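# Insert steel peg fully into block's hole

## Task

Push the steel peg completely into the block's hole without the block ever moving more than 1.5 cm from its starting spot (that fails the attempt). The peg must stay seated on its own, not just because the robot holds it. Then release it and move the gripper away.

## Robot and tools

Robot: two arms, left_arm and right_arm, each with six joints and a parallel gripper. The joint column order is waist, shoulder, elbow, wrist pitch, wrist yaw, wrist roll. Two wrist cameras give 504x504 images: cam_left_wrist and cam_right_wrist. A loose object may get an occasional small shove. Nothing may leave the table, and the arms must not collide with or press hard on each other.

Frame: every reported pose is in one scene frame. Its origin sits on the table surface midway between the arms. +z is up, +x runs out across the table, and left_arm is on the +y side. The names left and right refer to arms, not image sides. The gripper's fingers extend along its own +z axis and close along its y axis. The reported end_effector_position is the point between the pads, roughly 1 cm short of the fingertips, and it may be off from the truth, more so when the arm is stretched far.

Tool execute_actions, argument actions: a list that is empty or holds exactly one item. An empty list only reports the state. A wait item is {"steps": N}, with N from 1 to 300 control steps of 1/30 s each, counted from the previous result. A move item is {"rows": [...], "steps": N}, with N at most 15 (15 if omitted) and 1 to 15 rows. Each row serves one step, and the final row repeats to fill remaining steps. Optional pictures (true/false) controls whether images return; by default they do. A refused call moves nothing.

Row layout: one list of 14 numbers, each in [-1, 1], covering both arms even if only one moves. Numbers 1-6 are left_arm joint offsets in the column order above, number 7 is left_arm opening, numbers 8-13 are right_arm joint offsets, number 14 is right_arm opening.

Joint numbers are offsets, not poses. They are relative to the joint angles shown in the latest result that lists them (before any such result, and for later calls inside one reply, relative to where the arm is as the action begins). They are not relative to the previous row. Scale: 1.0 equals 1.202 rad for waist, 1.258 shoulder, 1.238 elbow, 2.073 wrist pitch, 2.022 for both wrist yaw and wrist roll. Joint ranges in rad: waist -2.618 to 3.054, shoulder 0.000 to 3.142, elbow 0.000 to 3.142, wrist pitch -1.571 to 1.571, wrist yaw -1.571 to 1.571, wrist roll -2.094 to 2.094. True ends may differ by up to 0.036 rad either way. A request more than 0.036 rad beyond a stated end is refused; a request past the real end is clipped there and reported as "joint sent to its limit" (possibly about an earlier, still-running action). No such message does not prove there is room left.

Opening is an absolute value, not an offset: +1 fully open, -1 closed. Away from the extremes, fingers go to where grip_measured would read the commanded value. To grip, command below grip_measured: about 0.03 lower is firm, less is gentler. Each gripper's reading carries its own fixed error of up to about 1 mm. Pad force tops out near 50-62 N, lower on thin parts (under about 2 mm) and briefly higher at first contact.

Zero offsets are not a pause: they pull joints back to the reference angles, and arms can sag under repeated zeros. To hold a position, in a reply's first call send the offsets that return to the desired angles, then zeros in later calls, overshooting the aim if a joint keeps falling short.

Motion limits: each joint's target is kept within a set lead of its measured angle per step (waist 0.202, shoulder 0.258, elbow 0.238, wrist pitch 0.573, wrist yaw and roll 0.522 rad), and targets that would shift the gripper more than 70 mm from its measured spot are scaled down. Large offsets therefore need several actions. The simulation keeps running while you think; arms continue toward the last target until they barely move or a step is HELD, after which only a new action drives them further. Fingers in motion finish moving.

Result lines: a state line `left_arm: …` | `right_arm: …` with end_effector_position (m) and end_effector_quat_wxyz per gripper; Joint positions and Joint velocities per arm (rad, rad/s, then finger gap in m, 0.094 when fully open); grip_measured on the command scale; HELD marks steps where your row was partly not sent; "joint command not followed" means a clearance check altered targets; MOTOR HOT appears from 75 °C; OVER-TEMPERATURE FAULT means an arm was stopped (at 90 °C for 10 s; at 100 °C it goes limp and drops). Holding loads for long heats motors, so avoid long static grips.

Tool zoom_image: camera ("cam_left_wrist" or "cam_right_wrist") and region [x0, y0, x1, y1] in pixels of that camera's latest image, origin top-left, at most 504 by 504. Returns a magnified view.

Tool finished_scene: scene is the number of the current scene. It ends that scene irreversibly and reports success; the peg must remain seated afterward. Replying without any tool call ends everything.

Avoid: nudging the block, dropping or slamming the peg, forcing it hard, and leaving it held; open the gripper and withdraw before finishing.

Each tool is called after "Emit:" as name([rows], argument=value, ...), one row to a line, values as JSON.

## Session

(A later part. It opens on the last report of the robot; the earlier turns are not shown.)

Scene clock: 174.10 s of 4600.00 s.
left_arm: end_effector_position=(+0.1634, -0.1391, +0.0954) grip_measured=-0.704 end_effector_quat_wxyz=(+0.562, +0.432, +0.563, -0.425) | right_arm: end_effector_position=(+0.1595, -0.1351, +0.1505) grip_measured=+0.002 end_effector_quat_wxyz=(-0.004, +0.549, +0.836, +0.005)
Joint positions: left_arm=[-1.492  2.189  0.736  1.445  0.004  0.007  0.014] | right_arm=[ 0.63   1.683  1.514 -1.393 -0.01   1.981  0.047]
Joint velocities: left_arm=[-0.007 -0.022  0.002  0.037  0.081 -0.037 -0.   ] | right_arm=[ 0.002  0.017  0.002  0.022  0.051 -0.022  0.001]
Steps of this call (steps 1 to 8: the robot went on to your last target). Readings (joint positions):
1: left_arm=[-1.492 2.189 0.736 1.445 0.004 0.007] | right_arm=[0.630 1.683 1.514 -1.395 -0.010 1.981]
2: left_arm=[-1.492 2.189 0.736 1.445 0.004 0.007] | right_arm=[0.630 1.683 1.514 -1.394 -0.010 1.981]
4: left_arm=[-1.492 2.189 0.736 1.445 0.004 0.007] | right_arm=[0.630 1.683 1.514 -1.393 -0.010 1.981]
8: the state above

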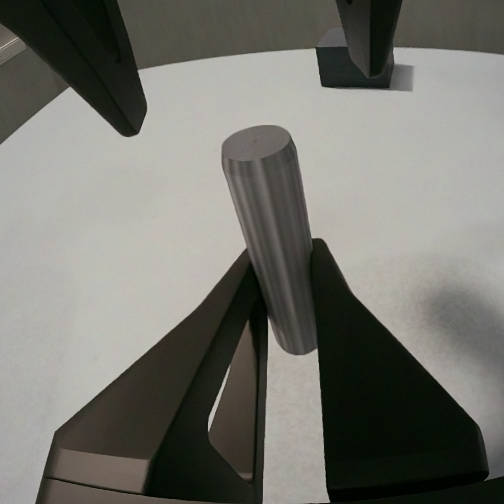

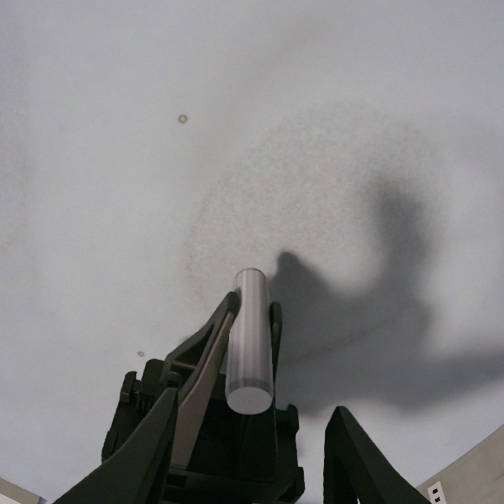

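Emit:
execute_actions([
  {"rows":[[0,0,0,0.02,0,0,-0.75,-0.018,0.005,-0.092,0.052,0,0,0]]},
], pictures=false)

Emit:
execute_actions([
  {"steps":8},
])

Scene clock: 180.13 s of 4600.00 s.
left_arm: end_effector_position=(+0.1634, -0.1391, +0.0955) grip_measured=-0.704 end_effector_quat_wxyz=(+0.562, +0.432, +0.563, -0.425) | right_arm: end_effector_position=(+0.1630, -0.1370, +0.1243) grip_measured=+0.002 end_effector_quat_wxyz=(-0.004, +0.555, +0.832, +0.003)
Joint positions: left_arm=[-1.492  2.189  0.736  1.445  0.004  0.007  0.014] | right_arm=[ 0.617  1.688  1.416 -1.294 -0.01   1.981  0.047]
Joint velocities: left_arm=[-0.012 -0.007 -0.012  0.095 -0.007 -0.037 -0.   ] | right_arm=[ 0.007  0.012 -0.007  0.022 -0.007  0.007 -0.001]
Steps of this call (steps 1 to 15: the robot went on to your last target; steps 16 to 90: nothing new was sent; then 2.53 s passed at rest; steps 91 to 105: all 15 steps of this action). Readings (joint positions):
91: left_arm=[-1.492 2.189 0.736 1.445 0.004 0.007] | right_arm=[0.629 1.680 1.498 -1.373 -0.010 1.981]
92: left_arm=[-1.492 2.189 0.736 1.445 0.004 0.007] | right_arm=[0.626 1.676 1.474 -1.352 -0.010 1.981]
94: left_arm=[-1.492 2.189 0.736 1.445 0.004 0.007] | right_arm=[0.620 1.680 1.435 -1.332 -0.010 1.981]
98: left_arm=[-1.492 2.189 0.736 1.445 0.004 0.007] | right_arm=[0.617 1.688 1.416 -1.311 -0.010 1.981]
105: the state above

Scene clock: 180.40 s of 4600.00 s.
left_arm: end_effector_position=(+0.1634, -0.1391, +0.0955) grip_measured=-0.704 end_effector_quat_wxyz=(+0.562, +0.432, +0.563, -0.425) | right_arm: end_effector_position=(+0.1636, -0.1364, +0.1243) grip_measured=+0.002 end_effector_quat_wxyz=(-0.004, +0.555, +0.832, +0.005)
Joint positions: left_arm=[-1.492  2.189  0.736  1.445  0.004  0.007  0.014] | right_arm=[ 0.617  1.688  1.416 -1.29  -0.01   1.981  0.047]
Joint velocities: left_arm=[-0.002  0.007 -0.007 -0.051  0.007 -0.051  0.001] | right_arm=[-0.002 -0.007 -0.012 -0.007 -0.066 -0.051 -0.   ]
Steps of this call (steps 1 to 8: the robot went on to your last target). Readings (joint positions):
1: left_arm=[-1.492 2.189 0.736 1.445 0.004 0.007] | right_arm=[0.617 1.688 1.416 -1.293 -0.010 1.981]
2: left_arm=[-1.492 2.189 0.736 1.445 0.004 0.007] | right_arm=[0.617 1.688 1.416 -1.292 -0.010 1.981]
4: left_arm=[-1.492 2.189 0.736 1.445 0.004 0.007] | right_arm=[0.617 1.688 1.416 -1.291 -0.010 1.981]
8: the state above

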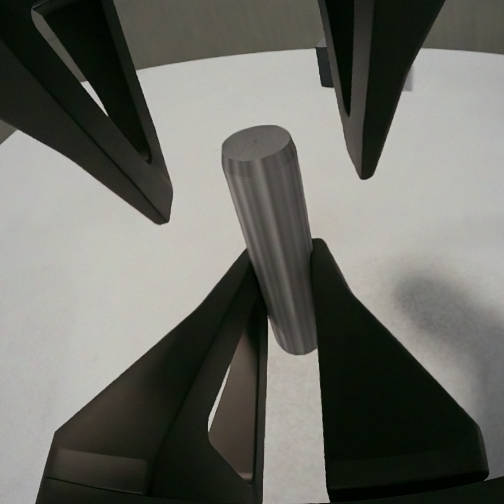

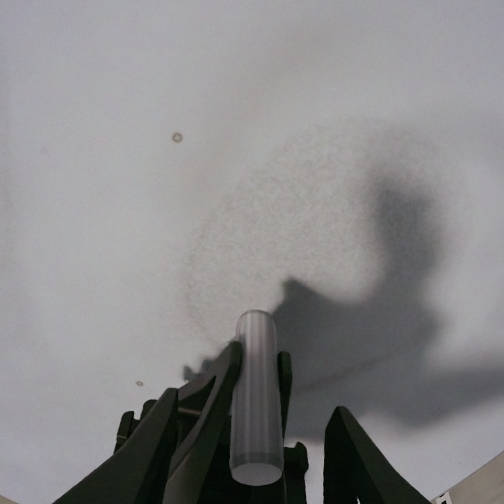

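Looks good; close partly to check.

Emit:
execute_actions([
  {"rows":[[0,0,0,0.02,0,0,-0.75,0,0,0,0,0,0,-0.6]]},
])

Scene clock: 184.30 s of 4600.00 s.
left_arm: end_effector_position=(+0.1637, -0.1390, +0.0955) grip_measured=-0.704 end_effector_quat_wxyz=(+0.562, +0.432, +0.564, -0.424) | right_arm: end_effector_position=(+0.1636, -0.1364, +0.1243) grip_measured=-0.598 end_effector_quat_wxyz=(-0.004, +0.555, +0.832, +0.005)
Joint positions: left_arm=[-1.492  2.189  0.736  1.445  0.002  0.007  0.014] | right_arm=[ 0.617  1.688  1.416 -1.29  -0.01   1.981  0.019]
Joint velocities: left_arm=[ 0.007 -0.012 -0.012 -0.081 -0.051 -0.022 -0.001] | right_arm=[-0.007  0.007  0.007  0.022 -0.037 -0.007  0.   ]
Steps of this call (steps 1 to 15: the robot went on to your last target; steps 16 to 90: nothing new was sent; then 0.40 s passed at rest; steps 91 to 105: all 15 steps of this action). Readings (joint positions):
91: left_arm=[-1.492 2.189 0.736 1.445 0.004 0.007] | right_arm=[0.617 1.688 1.416 -1.290 -0.010 1.981]
92: left_arm=[-1.492 2.189 0.736 1.445 0.004 0.007] | right_arm=[0.617 1.688 1.416 -1.290 -0.010 1.981]
94: left_arm=[-1.492 2.189 0.736 1.445 0.004 0.007] | right_arm=[0.617 1.688 1.416 -1.290 -0.010 1.981]
98: left_arm=[-1.492 2.189 0.736 1.445 0.002 0.007] | right_arm=[0.617 1.688 1.416 -1.290 -0.010 1.981]
105: the state above

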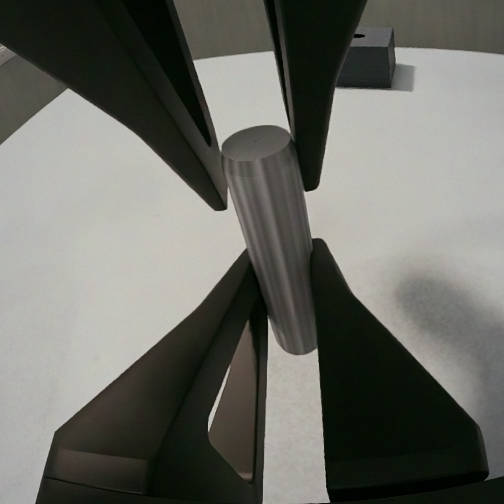

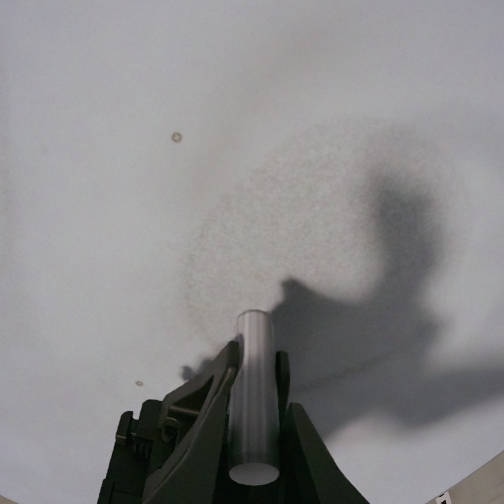

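Emit:
execute_actions([
  {"rows":[[0,0,0,0.02,0,0,-0.75,0,0,0,0,0,0,-0.75]],"steps":12},
], pictures=false)

Emit:
execute_actions([
  {"rows":[[0,0,0,0.02,0,0,-0.6,0,0,0,0,0,0,-0.75]],"steps":12},
])

Scene clock: 192.10 s of 4600.00 s.
left_arm: end_effector_position=(+0.1643, -0.1388, +0.0955) grip_measured=-0.704 end_effector_quat_wxyz=(+0.563, +0.430, +0.565, -0.424) | right_arm: end_effector_position=(+0.1632, -0.1366, +0.1243) grip_measured=-0.708 end_effector_quat_wxyz=(-0.005, +0.555, +0.832, +0.004)
Joint positions: left_arm=[-1.492  2.189  0.736  1.445 -0.001  0.005  0.014] | right_arm=[ 0.617  1.688  1.416 -1.292 -0.011  1.981  0.014]
Joint velocities: left_arm=[ 0.007  0.012  0.012 -0.066  0.022 -0.007 -0.   ] | right_arm=[-0.002 -0.022 -0.002 -0.051 -0.037 -0.022  0.   ]
Steps of this call (steps 1 to 15: the robot went on to your last target; steps 16 to 90: nothing new was sent; then 4.40 s passed at rest; steps 91 to 102: all 12 steps of this action). Readings (joint positions):
91: left_arm=[-1.492 2.189 0.736 1.445 -0.001 0.006] | right_arm=[0.617 1.688 1.416 -1.292 -0.011 1.981]
92: left_arm=[-1.492 2.189 0.736 1.445 -0.001 0.006] | right_arm=[0.617 1.688 1.416 -1.292 -0.011 1.981]
94: left_arm=[-1.492 2.189 0.736 1.445 -0.001 0.006] | right_arm=[0.617 1.688 1.416 -1.292 -0.011 1.981]
98: left_arm=[-1.492 2.189 0.736 1.445 -0.001 0.005] | right_arm=[0.617 1.688 1.416 -1.292 -0.011 1.981]
102: the state above

Scene clock: 192.50 s of 4600.00 s.
left_arm: end_effector_position=(+0.1643, -0.1388, +0.0999) grip_measured=-0.603 end_effector_quat_wxyz=(+0.567, +0.426, +0.560, -0.428) | right_arm: end_effector_position=(+0.1632, -0.1365, +0.1243) grip_measured=-0.708 end_effector_quat_wxyz=(-0.005, +0.555, +0.832, +0.004)
Joint positions: left_arm=[-1.492  2.189  0.736  1.463 -0.001  0.005  0.019] | right_arm=[ 0.617  1.688  1.416 -1.292 -0.011  1.981  0.014]
Joint velocities: left_arm=[ 0.007 -0.017  0.007  0.051 -0.066  0.022 -0.   ] | right_arm=[-0.012  0.007 -0.007 -0.022  0.007 -0.007  0.   ]
Steps of this call (steps 1 to 12: all 12 steps of this action). Readings (joint positions):
1: left_arm=[-1.492 2.189 0.736 1.446 -0.001 0.005] | right_arm=[0.617 1.688 1.416 -1.292 -0.011 1.981]
2: left_arm=[-1.492 2.189 0.736 1.448 -0.001 0.005] | right_arm=[0.617 1.688 1.416 -1.292 -0.011 1.981]
4: left_arm=[-1.492 2.189 0.736 1.455 -0.001 0.005] | right_arm=[0.617 1.688 1.416 -1.292 -0.011 1.981]
8: left_arm=[-1.492 2.189 0.736 1.461 -0.001 0.005] | right_arm=[0.617 1.688 1.416 -1.292 -0.011 1.981]
12: the state above

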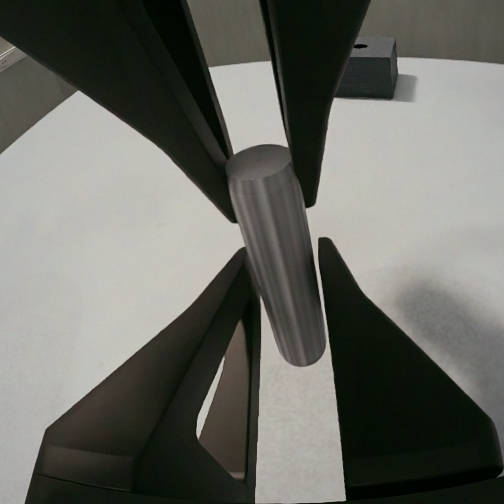

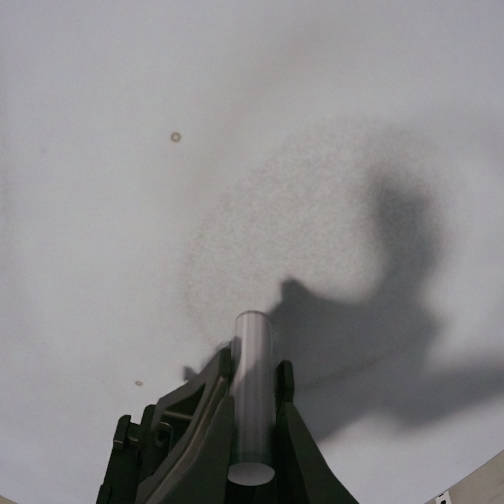

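Emit:
execute_actions([
  {"rows":[[0,0,0,-0.02,0,0,0,0,0,0,0,0,0,-0.75],[0,0,0,-0.02,0,0,0,0,0,0,0,0,0,-0.75],[0,0,0,-0.02,0,0,0,0,0,0,0,0,0,-0.75],[0,0,0,-0.02,0,0,0,0,0,0.08,-0.05,0,0,-0.75],[0,0,0,-0.02,0,0,0,0,0,0.12,-0.075,0,0,-0.75],[0,0,0,-0.02,0,0,0,0,0,0.18,-0.11,0,0,-0.75]]},
], pictures=false)

Emit:
execute_actions([
  {"rows":[[0,0,0,0,0,0,0,-1,0,0,-0.01,0,-0.98,-0.75]]},
], pictures=false)

Emit:
execute_actions([
  {"steps":40},
])

Scene clock: 204.77 s of 4600.00 s.
left_arm: end_effector_position=(+0.1643, -0.1388, +0.0924) grip_measured=-0.003 end_effector_quat_wxyz=(+0.559, +0.433, +0.568, -0.421) | right_arm: end_effector_position=(+0.1639, -0.1357, +0.1775) grip_measured=-0.708 end_effector_quat_wxyz=(-0.003, +0.554, +0.832, +0.016)
Joint positions: left_arm=[-1.492  2.189  0.736  1.433 -0.001  0.005  0.047] | right_arm=[ 0.617  1.685  1.623 -1.479 -0.012  1.981  0.014]
Joint velocities: left_arm=[-0.007 -0.007 -0.007 -0.081  0.051  0.022 -0.001] | right_arm=[-0.007  0.002  0.017 -0.139 -0.022 -0.022  0.   ]
Steps of this call (steps 1 to 15: the robot went on to your last target; steps 16 to 90: nothing new was sent; then 8.77 s passed at rest; steps 91 to 105: all 15 steps of this action). Readings (joint positions):
91: left_arm=[-1.492 2.189 0.736 1.461 -0.001 0.005] | right_arm=[0.617 1.688 1.416 -1.292 -0.011 1.981]
92: left_arm=[-1.492 2.189 0.736 1.456 -0.001 0.005] | right_arm=[0.617 1.688 1.416 -1.292 -0.011 1.981]
94: left_arm=[-1.492 2.189 0.736 1.446 -0.001 0.005] | right_arm=[0.617 1.691 1.428 -1.307 -0.011 1.981]
98: left_arm=[-1.492 2.189 0.736 1.437 -0.001 0.005] | right_arm=[0.617 1.704 1.580 -1.413 -0.012 1.981]
105: the state above

Scene clock: 205.27 s of 4600.00 s.
left_arm: end_effector_position=(+0.1643, -0.1388, +0.0924) grip_measured=-0.003 end_effector_quat_wxyz=(+0.559, +0.433, +0.568, -0.421) | right_arm: end_effector_position=(+0.2541, -0.4233, +0.1764) grip_measured=-0.708 end_effector_quat_wxyz=(+0.013, +0.360, +0.933, +0.012)
Joint positions: left_arm=[-1.492  2.189  0.736  1.433 -0.001  0.005  0.047] | right_arm=[-0.418  1.689  1.623 -1.476 -0.021  0.507  0.014]
Joint velocities: left_arm=[-0.022 -0.007  0.002 -0.022  0.007  0.022 -0.   ] | right_arm=[-2.112 -0.002  0.002 -0.007 -0.007 -2.806  0.   ]
Steps of this call (steps 1 to 15: all 15 steps of this action). Readings (joint positions):
1: left_arm=[-1.492 2.189 0.736 1.433 -0.001 0.005] | right_arm=[0.594 1.685 1.623 -1.483 -0.027 1.898]
2: left_arm=[-1.492 2.189 0.736 1.433 -0.001 0.005] | right_arm=[0.546 1.685 1.623 -1.484 -0.042 1.798]
4: left_arm=[-1.492 2.189 0.736 1.433 -0.001 0.005] | right_arm=[0.409 1.686 1.623 -1.482 -0.040 1.599]
8: left_arm=[-1.492 2.189 0.736 1.433 -0.001 0.005] | right_arm=[0.109 1.688 1.623 -1.477 -0.031 1.202]
15: the state above

Scene clock: 206.60 s of 4600.00 s.
left_arm: end_effector_position=(+0.1643, -0.1388, +0.0924) grip_measured=-0.003 end_effector_quat_wxyz=(+0.559, +0.433, +0.568, -0.421) | right_arm: end_effector_position=(+0.2350, -0.4763, +0.1763) grip_measured=-0.708 end_effector_quat_wxyz=(+0.011, +0.205, +0.979, -0.000)
Joint positions: left_arm=[-1.492  2.189  0.736  1.433 -0.001  0.005  0.047] | right_arm=[-0.592  1.689  1.623 -1.484 -0.004  0.009  0.014]
Joint velocities: left_arm=[ 0.002  0.007 -0.002 -0.022 -0.007  0.051 -0.   ] | right_arm=[ 0.002 -0.022 -0.002  0.022 -0.022 -0.066 -0.001]
Steps of this call (steps 1 to 40: the robot went on to your last target). Readings (joint positions):
1: left_arm=[-1.492 2.189 0.736 1.433 -0.001 0.005] | right_arm=[-0.489 1.689 1.623 -1.476 -0.018 0.410]
2: left_arm=[-1.492 2.189 0.736 1.433 -0.001 0.005] | right_arm=[-0.547 1.689 1.623 -1.476 -0.009 0.330]
4: left_arm=[-1.492 2.189 0.736 1.433 -0.001 0.005] | right_arm=[-0.606 1.689 1.623 -1.476 0.009 0.215]
8: left_arm=[-1.492 2.189 0.736 1.433 -0.001 0.005] | right_arm=[-0.597 1.689 1.623 -1.481 0.003 0.093]
40: the state above

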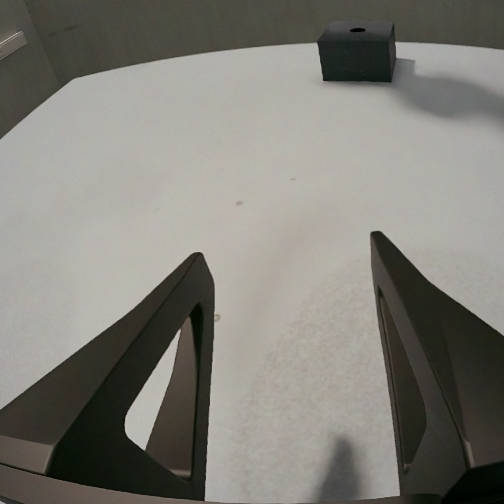

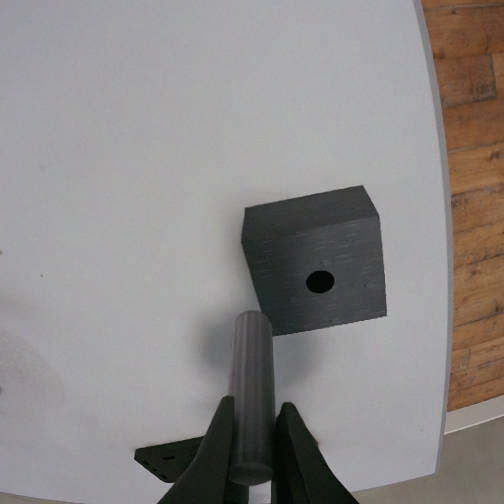

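Emit:
execute_actions([
  {"rows":[[0,0,0,0,0,0,0,-0.085,-0.118,-0.195,0.036,0,0,-0.75]]},
], pictures=false)

Emit:
execute_actions([
  {"steps":10},
])

Scene clock: 217.17 s of 4600.00 s.
left_arm: end_effector_position=(+0.1643, -0.1388, +0.0924) grip_measured=-0.003 end_effector_quat_wxyz=(+0.559, +0.433, +0.568, -0.421) | right_arm: end_effector_position=(+0.1859, -0.4860, +0.1539) grip_measured=-0.708 end_effector_quat_wxyz=(-0.006, +0.256, +0.967, +0.002)
Joint positions: left_arm=[-1.492  2.189  0.736  1.433 -0.001  0.005  0.047] | right_arm=[-0.697  1.557  1.395 -1.421  0.     0.009  0.014]
Joint velocities: left_arm=[ 0.002 -0.007 -0.007 -0.037  0.007 -0.051 -0.001] | right_arm=[ 0.002  0.022 -0.007  0.007 -0.007 -0.022 -0.001]
Steps of this call (steps 1 to 15: the robot went on to your last target; steps 16 to 90: nothing new was sent; then 7.07 s passed at rest; steps 91 to 105: all 15 steps of this action). Readings (joint positions):
91: left_arm=[-1.492 2.189 0.736 1.433 -0.001 0.005] | right_arm=[-0.604 1.665 1.580 -1.449 -0.011 0.009]
92: left_arm=[-1.492 2.189 0.736 1.433 -0.001 0.005] | right_arm=[-0.625 1.626 1.510 -1.416 -0.015 0.009]
94: left_arm=[-1.492 2.189 0.736 1.433 -0.001 0.005] | right_arm=[-0.676 1.574 1.420 -1.430 -0.007 0.009]
98: left_arm=[-1.492 2.189 0.736 1.433 -0.001 0.005] | right_arm=[-0.697 1.557 1.395 -1.435 0.000 0.009]
105: the state above

Scene clock: 217.50 s of 4600.00 s.
left_arm: end_effector_position=(+0.1643, -0.1388, +0.0924) grip_measured=-0.003 end_effector_quat_wxyz=(+0.559, +0.433, +0.568, -0.421) | right_arm: end_effector_position=(+0.1863, -0.4862, +0.1539) grip_measured=-0.708 end_effector_quat_wxyz=(-0.005, +0.256, +0.967, +0.001)
Joint positions: left_arm=[-1.492  2.189  0.736  1.433 -0.001  0.005  0.047] | right_arm=[-0.697  1.557  1.395 -1.419  0.     0.009  0.014]
Joint velocities: left_arm=[-0.012  0.007 -0.002 -0.007 -0.007 -0.007 -0.001] | right_arm=[ 0.022 -0.027 -0.007  0.022  0.022 -0.022  0.001]
Steps of this call (steps 1 to 10: the robot went on to your last target). Readings (joint positions):
1: left_arm=[-1.492 2.189 0.736 1.433 -0.001 0.005] | right_arm=[-0.697 1.557 1.395 -1.421 0.000 0.009]
2: left_arm=[-1.492 2.189 0.736 1.433 -0.001 0.005] | right_arm=[-0.697 1.557 1.395 -1.421 0.000 0.009]
4: left_arm=[-1.492 2.189 0.736 1.433 -0.001 0.005] | right_arm=[-0.697 1.557 1.395 -1.420 0.000 0.009]
8: left_arm=[-1.492 2.189 0.736 1.433 -0.001 0.005] | right_arm=[-0.697 1.557 1.395 -1.419 0.000 0.009]
10: the state above

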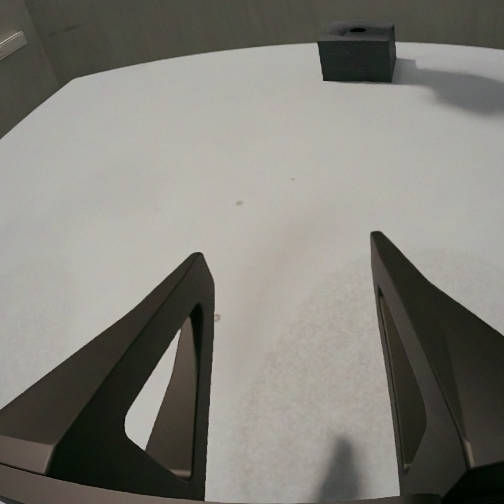

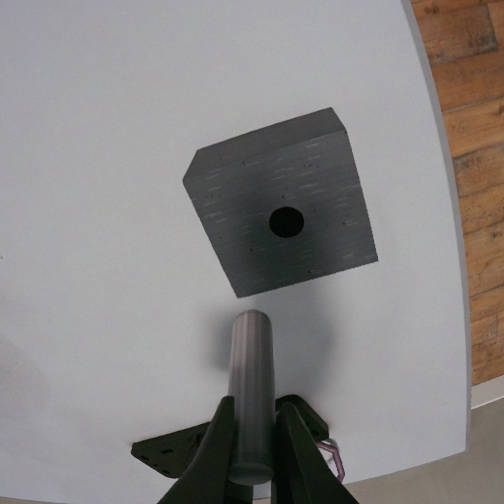

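Emit:
execute_actions([
  {"rows":[[0.03,-0.13,0,0.04,0,0,0,-0.048,0.034,-0.035,0.046,0,0,-0.75]]},
], pictures=false)

Emit:
execute_actions([
  {"steps":12},
])

Emit:
zoom_image(camera="cam_left_wrist", region=[280,0,480,200])

Scene clock: 235.87 s of 4600.00 s.
left_arm: end_effector_position=(+0.1784, -0.1276, +0.1848) grip_measured=-0.003 end_effector_quat_wxyz=(+0.627, +0.375, +0.509, -0.456) | right_arm: end_effector_position=(+0.1924, -0.5063, +0.1360) grip_measured=-0.708 end_effector_quat_wxyz=(+0.001, +0.281, +0.960, -0.000)
Joint positions: left_arm=[-1.459  2.031  0.727  1.508 -0.     0.005  0.047] | right_arm=[-0.749  1.6    1.367 -1.336 -0.     0.009  0.014]
Joint velocities: left_arm=[-0.007  0.007 -0.002  0.051 -0.081 -0.007 -0.002] | right_arm=[-0.002  0.002  0.012 -0.007 -0.066 -0.007 -0.   ]
Steps of this call (steps 1 to 15: the robot went on to your last target; steps 16 to 90: nothing new was sent; then 14.87 s passed at rest; steps 91 to 105: all 15 steps of this action). Readings (joint positions):
91: left_arm=[-1.490 2.177 0.734 1.429 -0.000 0.005] | right_arm=[-0.703 1.558 1.392 -1.411 -0.003 0.009]
92: left_arm=[-1.485 2.156 0.729 1.428 -0.000 0.005] | right_arm=[-0.715 1.563 1.387 -1.397 -0.005 0.009]
94: left_arm=[-1.472 2.099 0.727 1.440 -0.000 0.005] | right_arm=[-0.740 1.579 1.378 -1.373 -0.003 0.009]
98: left_arm=[-1.459 2.032 0.727 1.500 -0.000 0.005] | right_arm=[-0.749 1.600 1.368 -1.346 -0.000 0.009]
105: the state above

Scene clock: 236.27 s of 4600.00 s.
left_arm: end_effector_position=(+0.1784, -0.1276, +0.1848) grip_measured=-0.003 end_effector_quat_wxyz=(+0.627, +0.375, +0.509, -0.456) | right_arm: end_effector_position=(+0.1928, -0.5066, +0.1360) grip_measured=-0.708 end_effector_quat_wxyz=(+0.002, +0.281, +0.960, -0.000)
Joint positions: left_arm=[-1.459  2.031  0.727  1.508 -0.     0.005  0.047] | right_arm=[-0.749  1.6    1.367 -1.334 -0.     0.009  0.014]
Joint velocities: left_arm=[-0.012  0.007 -0.017 -0.007  0.022 -0.081 -0.   ] | right_arm=[-0.007 -0.012 -0.012  0.007 -0.066 -0.007  0.   ]
Steps of this call (steps 1 to 12: the robot went on to your last target). Readings (joint positions):
1: left_arm=[-1.459 2.031 0.727 1.508 -0.000 0.005] | right_arm=[-0.749 1.600 1.367 -1.335 -0.000 0.009]
2: left_arm=[-1.459 2.031 0.727 1.508 -0.000 0.005] | right_arm=[-0.749 1.600 1.367 -1.335 -0.000 0.009]
4: left_arm=[-1.459 2.031 0.727 1.508 -0.000 0.005] | right_arm=[-0.749 1.600 1.367 -1.334 -0.000 0.009]
8: left_arm=[-1.459 2.031 0.727 1.508 -0.000 0.005] | right_arm=[-0.749 1.600 1.367 -1.334 -0.000 0.009]
12: the state above

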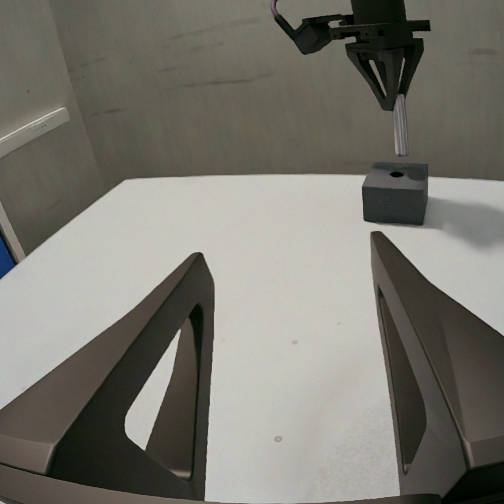

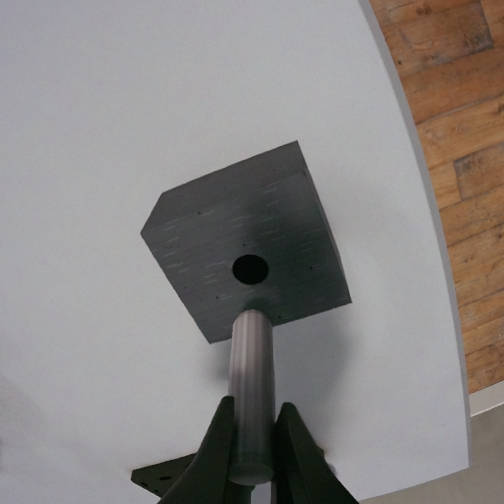

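Region (280, 0, 480, 200) of cam_left_wrist's 504x504 image, scaled by 2.520, with more detail than that image has.

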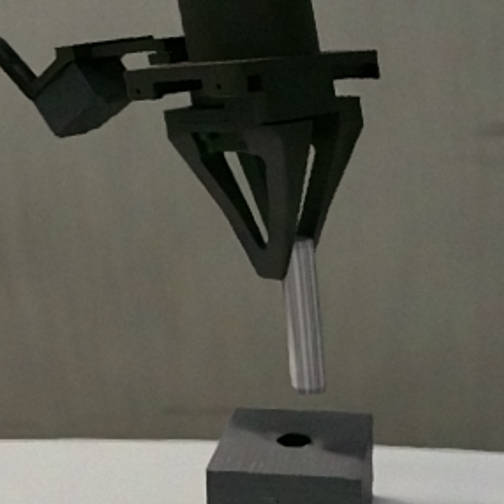

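Emit:
execute_actions([
  {"rows":[[0,0,0,0.015,0,0,0,0.004,-0.038,-0.073,0.058,0,0,-0.75]]},
], pictures=false)

Emit:
execute_actions([
  {"steps":12},
])

Emit:
zoom_image(camera="cam_left_wrist", region=[320,70,480,230])

Scene clock: 245.27 s of 4600.00 s.
left_arm: end_effector_position=(+0.1782, -0.1272, +0.1869) grip_measured=-0.003 end_effector_quat_wxyz=(+0.629, +0.373, +0.506, -0.458) | right_arm: end_effector_position=(+0.1991, -0.5105, +0.1250) grip_measured=-0.708 end_effector_quat_wxyz=(+0.031, +0.281, +0.959, -0.009)
Joint positions: left_arm=[-1.459  2.031  0.727  1.517 -0.     0.005  0.047] | right_arm=[-0.749  1.572  1.293 -1.227 -0.     0.009  0.014]
Joint velocities: left_arm=[-0.007 -0.002 -0.012 -0.022 -0.022  0.066 -0.   ] | right_arm=[-0.007  0.012  0.012  0.081 -0.051 -0.095 -0.001]
Steps of this call (steps 1 to 15: the robot went on to your last target; steps 16 to 90: nothing new was sent; then 5.50 s passed at rest; steps 91 to 105: all 15 steps of this action). Readings (joint positions):
91: left_arm=[-1.459 2.031 0.727 1.509 -0.000 0.005] | right_arm=[-0.749 1.593 1.354 -1.315 -0.000 0.009]
92: left_arm=[-1.459 2.031 0.727 1.510 -0.000 0.005] | right_arm=[-0.749 1.582 1.332 -1.289 -0.000 0.009]
94: left_arm=[-1.459 2.031 0.727 1.513 -0.000 0.005] | right_arm=[-0.749 1.572 1.304 -1.270 -0.000 0.009]
98: left_arm=[-1.459 2.031 0.727 1.516 -0.000 0.005] | right_arm=[-0.749 1.572 1.293 -1.246 -0.000 0.009]
105: the state above

Scene clock: 245.67 s of 4600.00 s.
left_arm: end_effector_position=(+0.1782, -0.1272, +0.1870) grip_measured=-0.003 end_effector_quat_wxyz=(+0.629, +0.372, +0.506, -0.458) | right_arm: end_effector_position=(+0.1998, -0.5109, +0.1251) grip_measured=-0.708 end_effector_quat_wxyz=(+0.033, +0.281, +0.959, -0.009)
Joint positions: left_arm=[-1.459  2.031  0.727  1.517 -0.     0.005  0.047] | right_arm=[-0.749  1.572  1.293 -1.224 -0.     0.009  0.014]
Joint velocities: left_arm=[-0.012  0.002 -0.002  0.066 -0.081 -0.051 -0.001] | right_arm=[-0.007 -0.017  0.007  0.037 -0.037 -0.007 -0.001]
Steps of this call (steps 1 to 12: the robot went on to your last target). Readings (joint positions):
1: left_arm=[-1.459 2.031 0.727 1.517 -0.000 0.005] | right_arm=[-0.749 1.572 1.293 -1.226 -0.000 0.009]
2: left_arm=[-1.459 2.031 0.727 1.517 -0.000 0.005] | right_arm=[-0.749 1.572 1.293 -1.226 -0.000 0.009]
4: left_arm=[-1.459 2.031 0.727 1.517 -0.000 0.005] | right_arm=[-0.749 1.572 1.293 -1.225 -0.000 0.009]
8: left_arm=[-1.459 2.031 0.727 1.517 -0.000 0.005] | right_arm=[-0.749 1.572 1.293 -1.224 -0.000 0.009]
12: the state above

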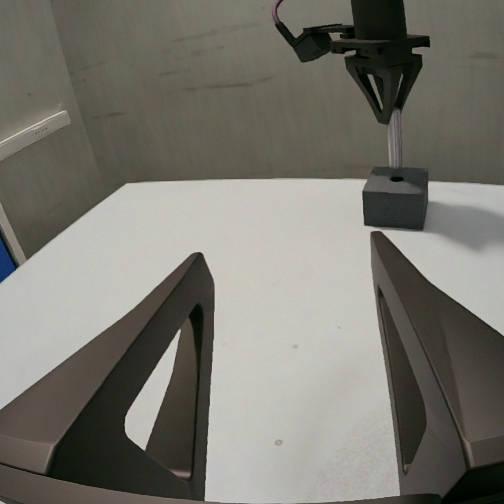

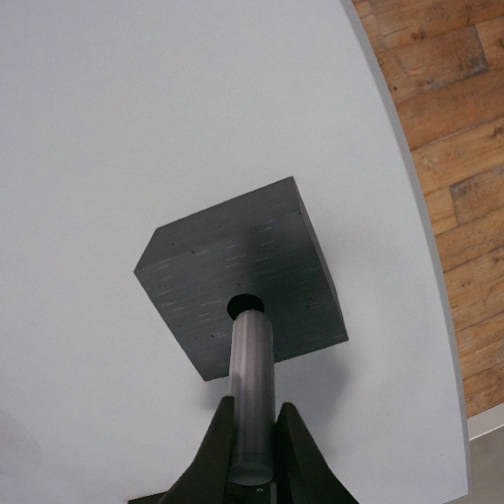

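Region (320, 70, 480, 230) of cam_left_wrist's 504x504 image, scaled by 3.150, with more detail than that image has.

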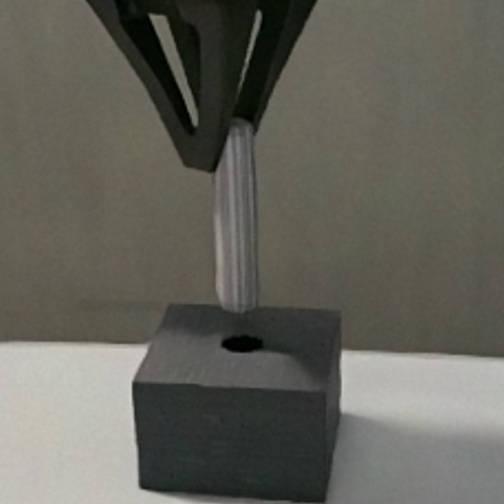

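Emit:
execute_actions([
  {"rows":[[0,0,0,0.01,0,0,0,0.013,0,-0.032,0.016,0,0,-0.75]]},
], pictures=false)

Emit:
execute_actions([
  {"steps":10},
])

Emit:
zoom_image(camera="cam_left_wrist", region=[340,100,460,220])

Emit:
zoom_image(camera="cam_right_wrist", region=[190,260,310,380])

Scene clock: 252.57 s of 4600.00 s.
left_arm: end_effector_position=(+0.1782, -0.1272, +0.1870) grip_measured=-0.003 end_effector_quat_wxyz=(+0.629, +0.372, +0.506, -0.458) | right_arm: end_effector_position=(+0.2005, -0.5094, +0.1196) grip_measured=-0.708 end_effector_quat_wxyz=(+0.033, +0.278, +0.960, -0.009)
Joint positions: left_arm=[-1.459  2.031  0.727  1.517 -0.     0.005  0.047] | right_arm=[-0.743  1.572  1.272 -1.202 -0.     0.009  0.014]
Joint velocities: left_arm=[-0.007  0.002 -0.022  0.007  0.037  0.007  0.001] | right_arm=[ 0.017  0.002  0.002  0.022 -0.051 -0.037  0.   ]
Steps of this call (steps 1 to 15: the robot went on to your last target; steps 16 to 90: nothing new was sent; then 3.40 s passed at rest; steps 91 to 105: all 15 steps of this action). Readings (joint positions):
91: left_arm=[-1.459 2.031 0.727 1.517 -0.000 0.005] | right_arm=[-0.748 1.572 1.290 -1.220 -0.000 0.009]
92: left_arm=[-1.459 2.031 0.727 1.517 -0.000 0.005] | right_arm=[-0.747 1.572 1.286 -1.215 -0.000 0.009]
94: left_arm=[-1.459 2.031 0.727 1.517 -0.000 0.005] | right_arm=[-0.744 1.572 1.276 -1.209 -0.000 0.009]
98: left_arm=[-1.459 2.031 0.727 1.517 -0.000 0.005] | right_arm=[-0.743 1.572 1.272 -1.207 -0.000 0.009]
105: the state above

Scene clock: 252.90 s of 4600.00 s.
left_arm: end_effector_position=(+0.1782, -0.1272, +0.1870) grip_measured=-0.003 end_effector_quat_wxyz=(+0.629, +0.372, +0.506, -0.458) | right_arm: end_effector_position=(+0.2006, -0.5095, +0.1196) grip_measured=-0.708 end_effector_quat_wxyz=(+0.033, +0.278, +0.960, -0.009)
Joint positions: left_arm=[-1.459  2.031  0.727  1.517 -0.     0.005  0.047] | right_arm=[-0.743  1.572  1.272 -1.201 -0.     0.009  0.014]
Joint velocities: left_arm=[-0.012 -0.007 -0.002  0.007 -0.022 -0.037  0.001] | right_arm=[ 0.007 -0.017  0.002 -0.051 -0.007  0.051 -0.   ]
Steps of this call (steps 1 to 10: the robot went on to your last target). Readings (joint positions):
1: left_arm=[-1.459 2.031 0.727 1.517 -0.000 0.005] | right_arm=[-0.743 1.572 1.272 -1.202 -0.000 0.009]
2: left_arm=[-1.459 2.031 0.727 1.517 -0.000 0.005] | right_arm=[-0.743 1.572 1.272 -1.202 -0.000 0.009]
4: left_arm=[-1.459 2.031 0.727 1.517 -0.000 0.005] | right_arm=[-0.743 1.572 1.272 -1.202 -0.000 0.009]
8: left_arm=[-1.459 2.031 0.727 1.517 -0.000 0.005] | right_arm=[-0.743 1.572 1.272 -1.201 -0.000 0.009]
10: the state above

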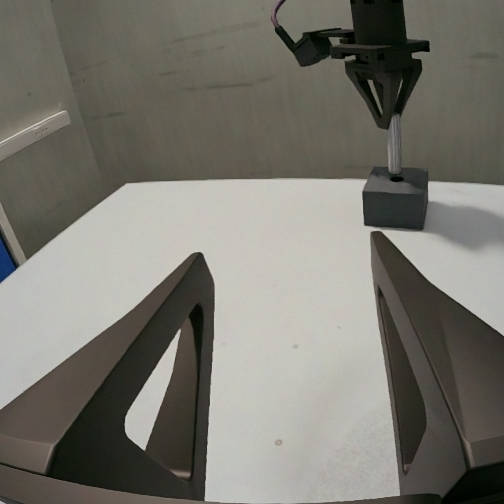

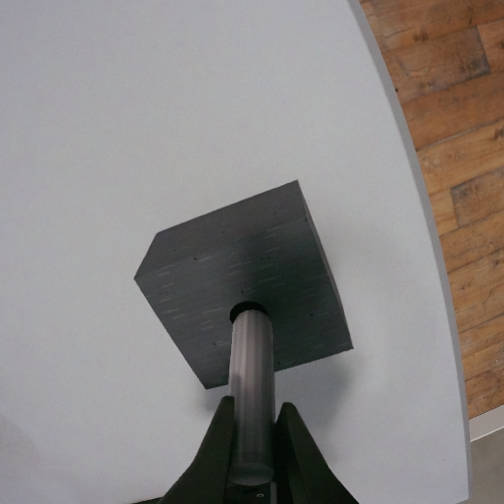

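Region (340, 100, 460, 220) of cam_left_wrist's 504x504 image, scaled by 4.200, with more detail than that image has.

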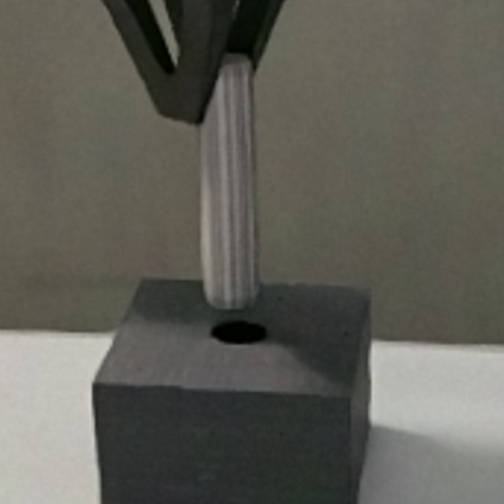

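Region (190, 260, 310, 380) of cam_right_wrist's 504x504 image, scaled by 4.200, with more detail than that image has.

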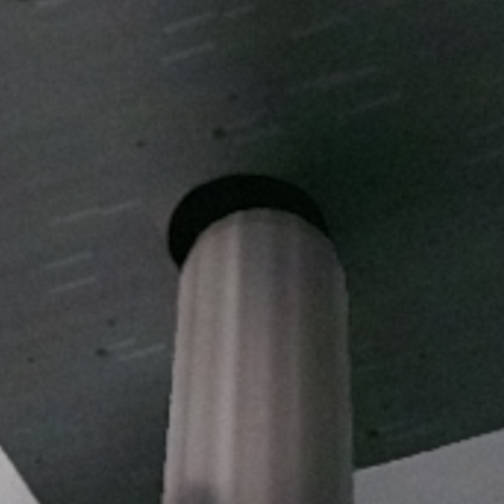

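Emit:
execute_actions([
  {"rows":[[0,0,0,0.01,0,0,0,0.012,0,0,0,0,0,-0.75],[0,0,0,0.01,0,0,0,0.012,0,0,0,0,0,-0.75],[0,0,0,0.01,0,0,0,0.012,0,-0.02,0.006,0,0,-0.75],[0,0,0,0.01,0,0,0,0.012,0,-0.03,0.012,0,0,-0.75],[0,0,0,0.01,0,0,0,0.012,0,-0.047,0.02,0,0,-0.75]]},
], pictures=false)

Emit:
execute_actions([
  {"steps":10},
])

Emit:
zoom_image(camera="cam_left_wrist", region=[340,100,460,220])

Emit:
zoom_image(camera="cam_right_wrist", region=[190,260,310,380])

Scene clock: 264.03 s of 4600.00 s.
left_arm: end_effector_position=(+0.1782, -0.1272, +0.1870) grip_measured=-0.003 end_effector_quat_wxyz=(+0.629, +0.372, +0.506, -0.458) | right_arm: end_effector_position=(+0.1989, -0.5069, +0.1095) grip_measured=-0.708 end_effector_quat_wxyz=(+0.029, +0.276, +0.961, -0.008)
Joint positions: left_arm=[-1.459  2.031  0.727  1.517 -0.     0.005  0.047] | right_arm=[-0.739  1.572  1.232 -1.17  -0.     0.009  0.014]
Joint velocities: left_arm=[-0.007  0.002 -0.002 -0.051 -0.139  0.037  0.   ] | right_arm=[ 0.002 -0.027 -0.012  0.037 -0.022 -0.022  0.001]
Steps of this call (steps 1 to 15: the robot went on to your last target; steps 16 to 90: nothing new was sent; then 7.63 s passed at rest; steps 91 to 105: all 15 steps of this action). Readings (joint positions):
91: left_arm=[-1.459 2.031 0.727 1.517 -0.000 0.005] | right_arm=[-0.742 1.572 1.272 -1.201 -0.000 0.009]
92: left_arm=[-1.459 2.031 0.727 1.517 -0.000 0.005] | right_arm=[-0.742 1.572 1.272 -1.201 -0.000 0.009]
94: left_arm=[-1.459 2.031 0.727 1.517 -0.000 0.005] | right_arm=[-0.739 1.572 1.269 -1.198 -0.000 0.009]
98: left_arm=[-1.459 2.031 0.727 1.517 -0.000 0.005] | right_arm=[-0.739 1.572 1.235 -1.179 -0.000 0.009]
105: the state above

Scene clock: 264.37 s of 4600.00 s.
left_arm: end_effector_position=(+0.1782, -0.1272, +0.1870) grip_measured=-0.003 end_effector_quat_wxyz=(+0.629, +0.372, +0.506, -0.458) | right_arm: end_effector_position=(+0.1989, -0.5069, +0.1095) grip_measured=-0.708 end_effector_quat_wxyz=(+0.029, +0.276, +0.961, -0.008)
Joint positions: left_arm=[-1.459  2.031  0.727  1.517 -0.     0.005  0.047] | right_arm=[-0.739  1.572  1.232 -1.17  -0.     0.009  0.014]
Joint velocities: left_arm=[-0.012  0.002  0.002 -0.037  0.037  0.007  0.001] | right_arm=[ 0.007  0.012 -0.027  0.007 -0.022 -0.007 -0.   ]
Steps of this call (steps 1 to 10: the robot went on to your last target). Readings (joint positions):
1: left_arm=[-1.459 2.031 0.727 1.517 -0.000 0.005] | right_arm=[-0.739 1.572 1.232 -1.170 -0.000 0.009]
2: left_arm=[-1.459 2.031 0.727 1.517 -0.000 0.005] | right_arm=[-0.739 1.572 1.232 -1.170 -0.000 0.009]
4: left_arm=[-1.459 2.031 0.727 1.517 -0.000 0.005] | right_arm=[-0.739 1.572 1.232 -1.170 -0.000 0.009]
8: left_arm=[-1.459 2.031 0.727 1.517 -0.000 0.005] | right_arm=[-0.739 1.572 1.232 -1.170 -0.000 0.009]
10: the state above

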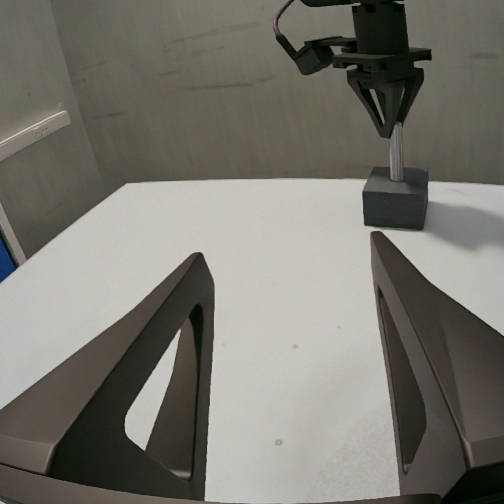

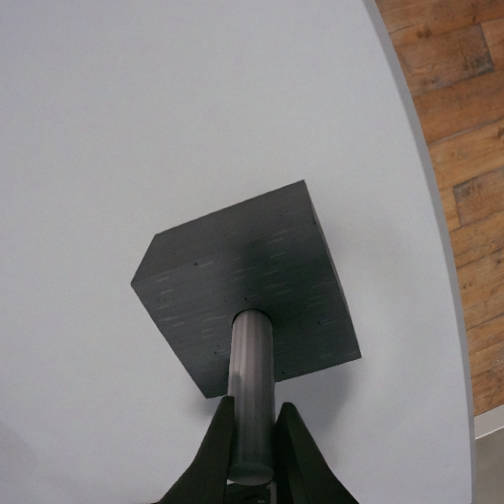

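Region (340, 100, 460, 220) of cam_left_wrist's 504x504 image, scaled by 4.200, with more detail than that image has.

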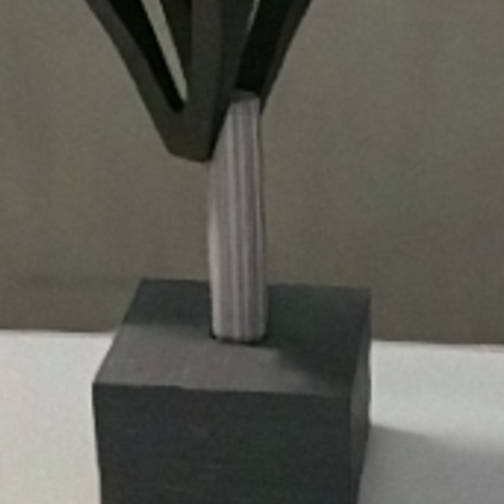

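Region (190, 260, 310, 380) of cam_right_wrist's 504x504 image, scaled by 4.200, with more detail than that image has.

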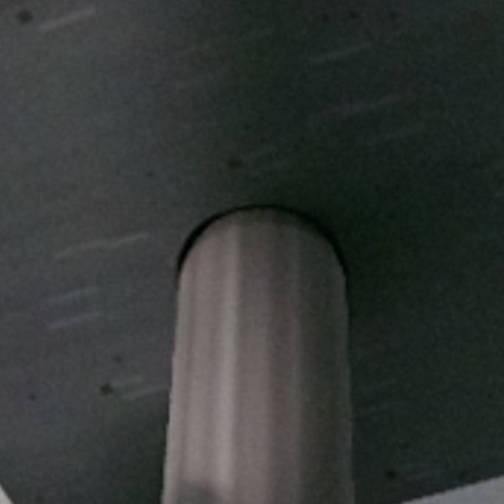

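Emit:
execute_actions([
  {"rows":[[0,0,0,0.01,0,0,0,0,0.008,-0.02,0.008,0,0,-0.75],[0,0,0,0.01,0,0,0,0,0.01,-0.03,0.014,0,0,-0.75],[0,0,0,0.01,0,0,0,0,0.012,-0.04,0.022,0,0,-0.75],[0,0,0,0.01,0,0,0,0,0.014,-0.05,0.029,0,0,-0.75],[0,0,0,0.01,0,0,0,0,0.016,-0.06,0.036,0,0,-0.75]]},
], pictures=false)

Emit:
execute_actions([
  {"steps":10},
])

Emit:
zoom_image(camera="cam_left_wrist", region=[340,100,460,220])

Scene clock: 282.23 s of 4600.00 s.
left_arm: end_effector_position=(+0.1782, -0.1272, +0.1870) grip_measured=-0.003 end_effector_quat_wxyz=(+0.629, +0.372, +0.506, -0.458) | right_arm: end_effector_position=(+0.1994, -0.5070, +0.0919) grip_measured=-0.708 end_effector_quat_wxyz=(+0.027, +0.276, +0.961, -0.007)
Joint positions: left_arm=[-1.459  2.031  0.727  1.517 -0.     0.005  0.047] | right_arm=[-0.739  1.587  1.177 -1.104 -0.002  0.009  0.014]
Joint velocities: left_arm=[-0.007  0.002 -0.007  0.007  0.066 -0.051  0.001] | right_arm=[ 0.007 -0.007 -0.012  0.007  0.007  0.066  0.002]
Steps of this call (steps 1 to 15: the robot went on to your last target; steps 16 to 90: nothing new was sent; then 14.37 s passed at rest; steps 91 to 105: all 15 steps of this action). Readings (joint positions):
91: left_arm=[-1.459 2.031 0.727 1.517 -0.000 0.005] | right_arm=[-0.739 1.572 1.232 -1.170 -0.000 0.009]
92: left_arm=[-1.459 2.031 0.727 1.517 -0.000 0.005] | right_arm=[-0.739 1.572 1.229 -1.166 -0.000 0.009]
94: left_arm=[-1.459 2.031 0.727 1.517 -0.000 0.005] | right_arm=[-0.739 1.572 1.214 -1.150 -0.001 0.009]
98: left_arm=[-1.459 2.031 0.727 1.517 -0.000 0.005] | right_arm=[-0.739 1.582 1.182 -1.113 -0.002 0.009]
105: the state above

Scene clock: 282.57 s of 4600.00 s.
left_arm: end_effector_position=(+0.1782, -0.1272, +0.1870) grip_measured=-0.003 end_effector_quat_wxyz=(+0.629, +0.372, +0.506, -0.458) | right_arm: end_effector_position=(+0.1994, -0.5070, +0.0919) grip_measured=-0.708 end_effector_quat_wxyz=(+0.027, +0.276, +0.961, -0.007)
Joint positions: left_arm=[-1.459  2.031  0.727  1.517 -0.     0.005  0.047] | right_arm=[-0.739  1.587  1.177 -1.104 -0.002  0.009  0.014]
Joint velocities: left_arm=[-0.017 -0.007 -0.012  0.095 -0.066  0.007  0.   ] | right_arm=[-0.002 -0.012 -0.012 -0.007 -0.022  0.051 -0.001]
Steps of this call (steps 1 to 10: the robot went on to your last target). Readings (joint positions):
1: left_arm=[-1.459 2.031 0.727 1.517 -0.000 0.005] | right_arm=[-0.739 1.587 1.177 -1.104 -0.002 0.009]
2: left_arm=[-1.459 2.031 0.727 1.517 -0.000 0.005] | right_arm=[-0.739 1.587 1.177 -1.104 -0.002 0.009]
4: left_arm=[-1.459 2.031 0.727 1.517 -0.000 0.005] | right_arm=[-0.739 1.587 1.177 -1.104 -0.002 0.009]
8: left_arm=[-1.459 2.031 0.727 1.517 -0.000 0.005] | right_arm=[-0.739 1.587 1.177 -1.104 -0.002 0.009]
10: the state above

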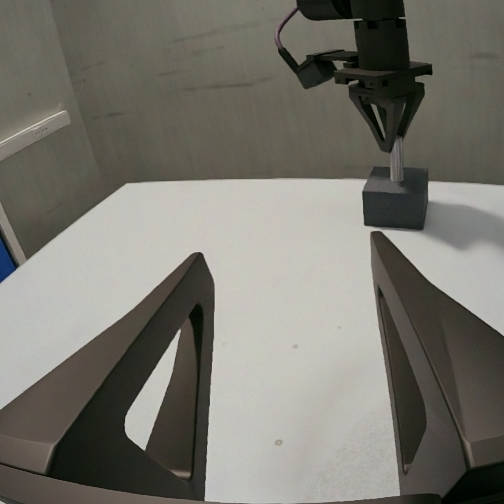

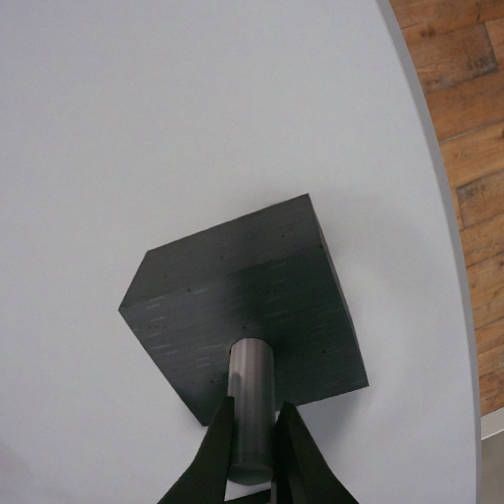

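Region (340, 100, 460, 220) of cam_left_wrist's 504x504 image, scaled by 4.200, with more detail than that image has.

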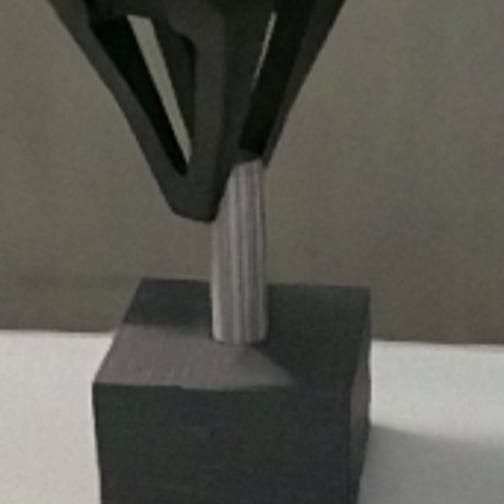

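Repeat, slightly larger.

Emit:
execute_actions([
  {"rows":[[0,0,0,0.01,0,0,0,0,0.008,-0.02,0.008,0,0,-0.75],[0,0,0,0.01,0,0,0,0,0.01,-0.03,0.014,0,0,-0.75],[0,0,0,0.01,0,0,0,0,0.013,-0.04,0.022,0,0,-0.75],[0,0,0,0.01,0,0,0,0,0.016,-0.05,0.029,0,0,-0.75],[0,0,0,0.01,0,0,0,0,0.019,-0.06,0.037,0,0,-0.75],[0,0,0,0.01,0,0,0,0,0.023,-0.07,0.046,0,0,-0.75]]},
], pictures=false)

Emit:
execute_actions([
  {"steps":10},
])

Emit:
zoom_image(camera="cam_left_wrist", region=[340,100,460,220])

Scene clock: 292.53 s of 4600.00 s.
left_arm: end_effector_position=(+0.1782, -0.1272, +0.1870) grip_measured=-0.003 end_effector_quat_wxyz=(+0.629, +0.372, +0.506, -0.458) | right_arm: end_effector_position=(+0.2001, -0.5071, +0.0733) grip_measured=-0.708 end_effector_quat_wxyz=(+0.029, +0.276, +0.961, -0.006)
Joint positions: left_arm=[-1.459  2.031  0.727  1.517 -0.     0.005  0.047] | right_arm=[-0.739  1.602  1.116 -1.026 -0.003  0.009  0.014]
Joint velocities: left_arm=[ 0.002  0.007 -0.007 -0.007  0.022  0.081  0.001] | right_arm=[-0.007  0.002 -0.007 -0.007  0.022 -0.051  0.   ]
Steps of this call (steps 1 to 15: the robot went on to your last target; steps 16 to 90: nothing new was sent; then 6.47 s passed at rest; steps 91 to 105: all 15 steps of this action). Readings (joint positions):
91: left_arm=[-1.459 2.031 0.727 1.517 -0.000 0.005] | right_arm=[-0.739 1.587 1.177 -1.104 -0.002 0.009]
92: left_arm=[-1.459 2.031 0.727 1.517 -0.000 0.005] | right_arm=[-0.739 1.587 1.174 -1.100 -0.002 0.009]
94: left_arm=[-1.459 2.031 0.727 1.517 -0.000 0.005] | right_arm=[-0.739 1.587 1.159 -1.085 -0.002 0.009]
98: left_arm=[-1.459 2.031 0.727 1.517 -0.000 0.005] | right_arm=[-0.739 1.595 1.125 -1.039 -0.003 0.009]
105: the state above

Scene clock: 292.87 s of 4600.00 s.
left_arm: end_effector_position=(+0.1782, -0.1272, +0.1870) grip_measured=-0.003 end_effector_quat_wxyz=(+0.629, +0.372, +0.506, -0.458) | right_arm: end_effector_position=(+0.2001, -0.5071, +0.0733) grip_measured=-0.708 end_effector_quat_wxyz=(+0.029, +0.276, +0.961, -0.006)
Joint positions: left_arm=[-1.459  2.031  0.727  1.517 -0.     0.005  0.047] | right_arm=[-0.739  1.602  1.116 -1.026 -0.003  0.009  0.014]
Joint velocities: left_arm=[ 0.012 -0.002  0.007 -0.037  0.007  0.022 -0.   ] | right_arm=[-0.012 -0.007 -0.002 -0.051 -0.007 -0.007 -0.   ]
Steps of this call (steps 1 to 10: the robot went on to your last target). Readings (joint positions):
1: left_arm=[-1.459 2.031 0.727 1.517 -0.000 0.005] | right_arm=[-0.739 1.602 1.116 -1.026 -0.003 0.009]
2: left_arm=[-1.459 2.031 0.727 1.517 -0.000 0.005] | right_arm=[-0.739 1.602 1.116 -1.026 -0.003 0.009]
4: left_arm=[-1.459 2.031 0.727 1.517 -0.000 0.005] | right_arm=[-0.739 1.602 1.116 -1.026 -0.003 0.009]
8: left_arm=[-1.459 2.031 0.727 1.517 -0.000 0.005] | right_arm=[-0.739 1.602 1.116 -1.026 -0.003 0.009]
10: the state above

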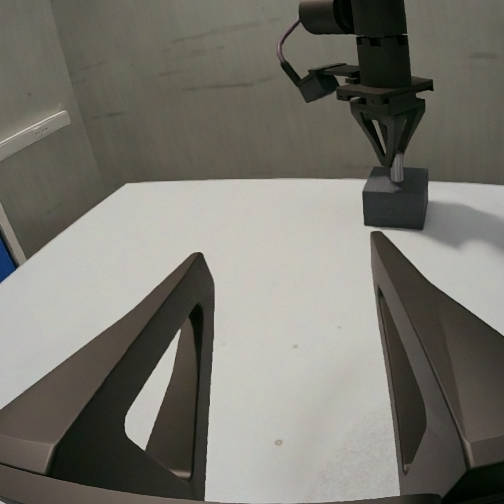

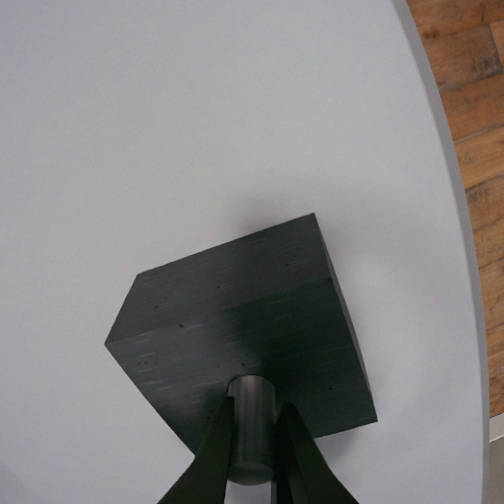

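Region (340, 100, 460, 220) of cam_left_wrist's 504x504 image, scaled by 4.200, with more detail than that image has.

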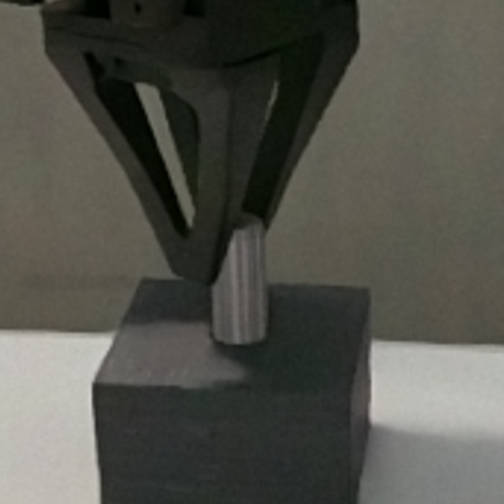

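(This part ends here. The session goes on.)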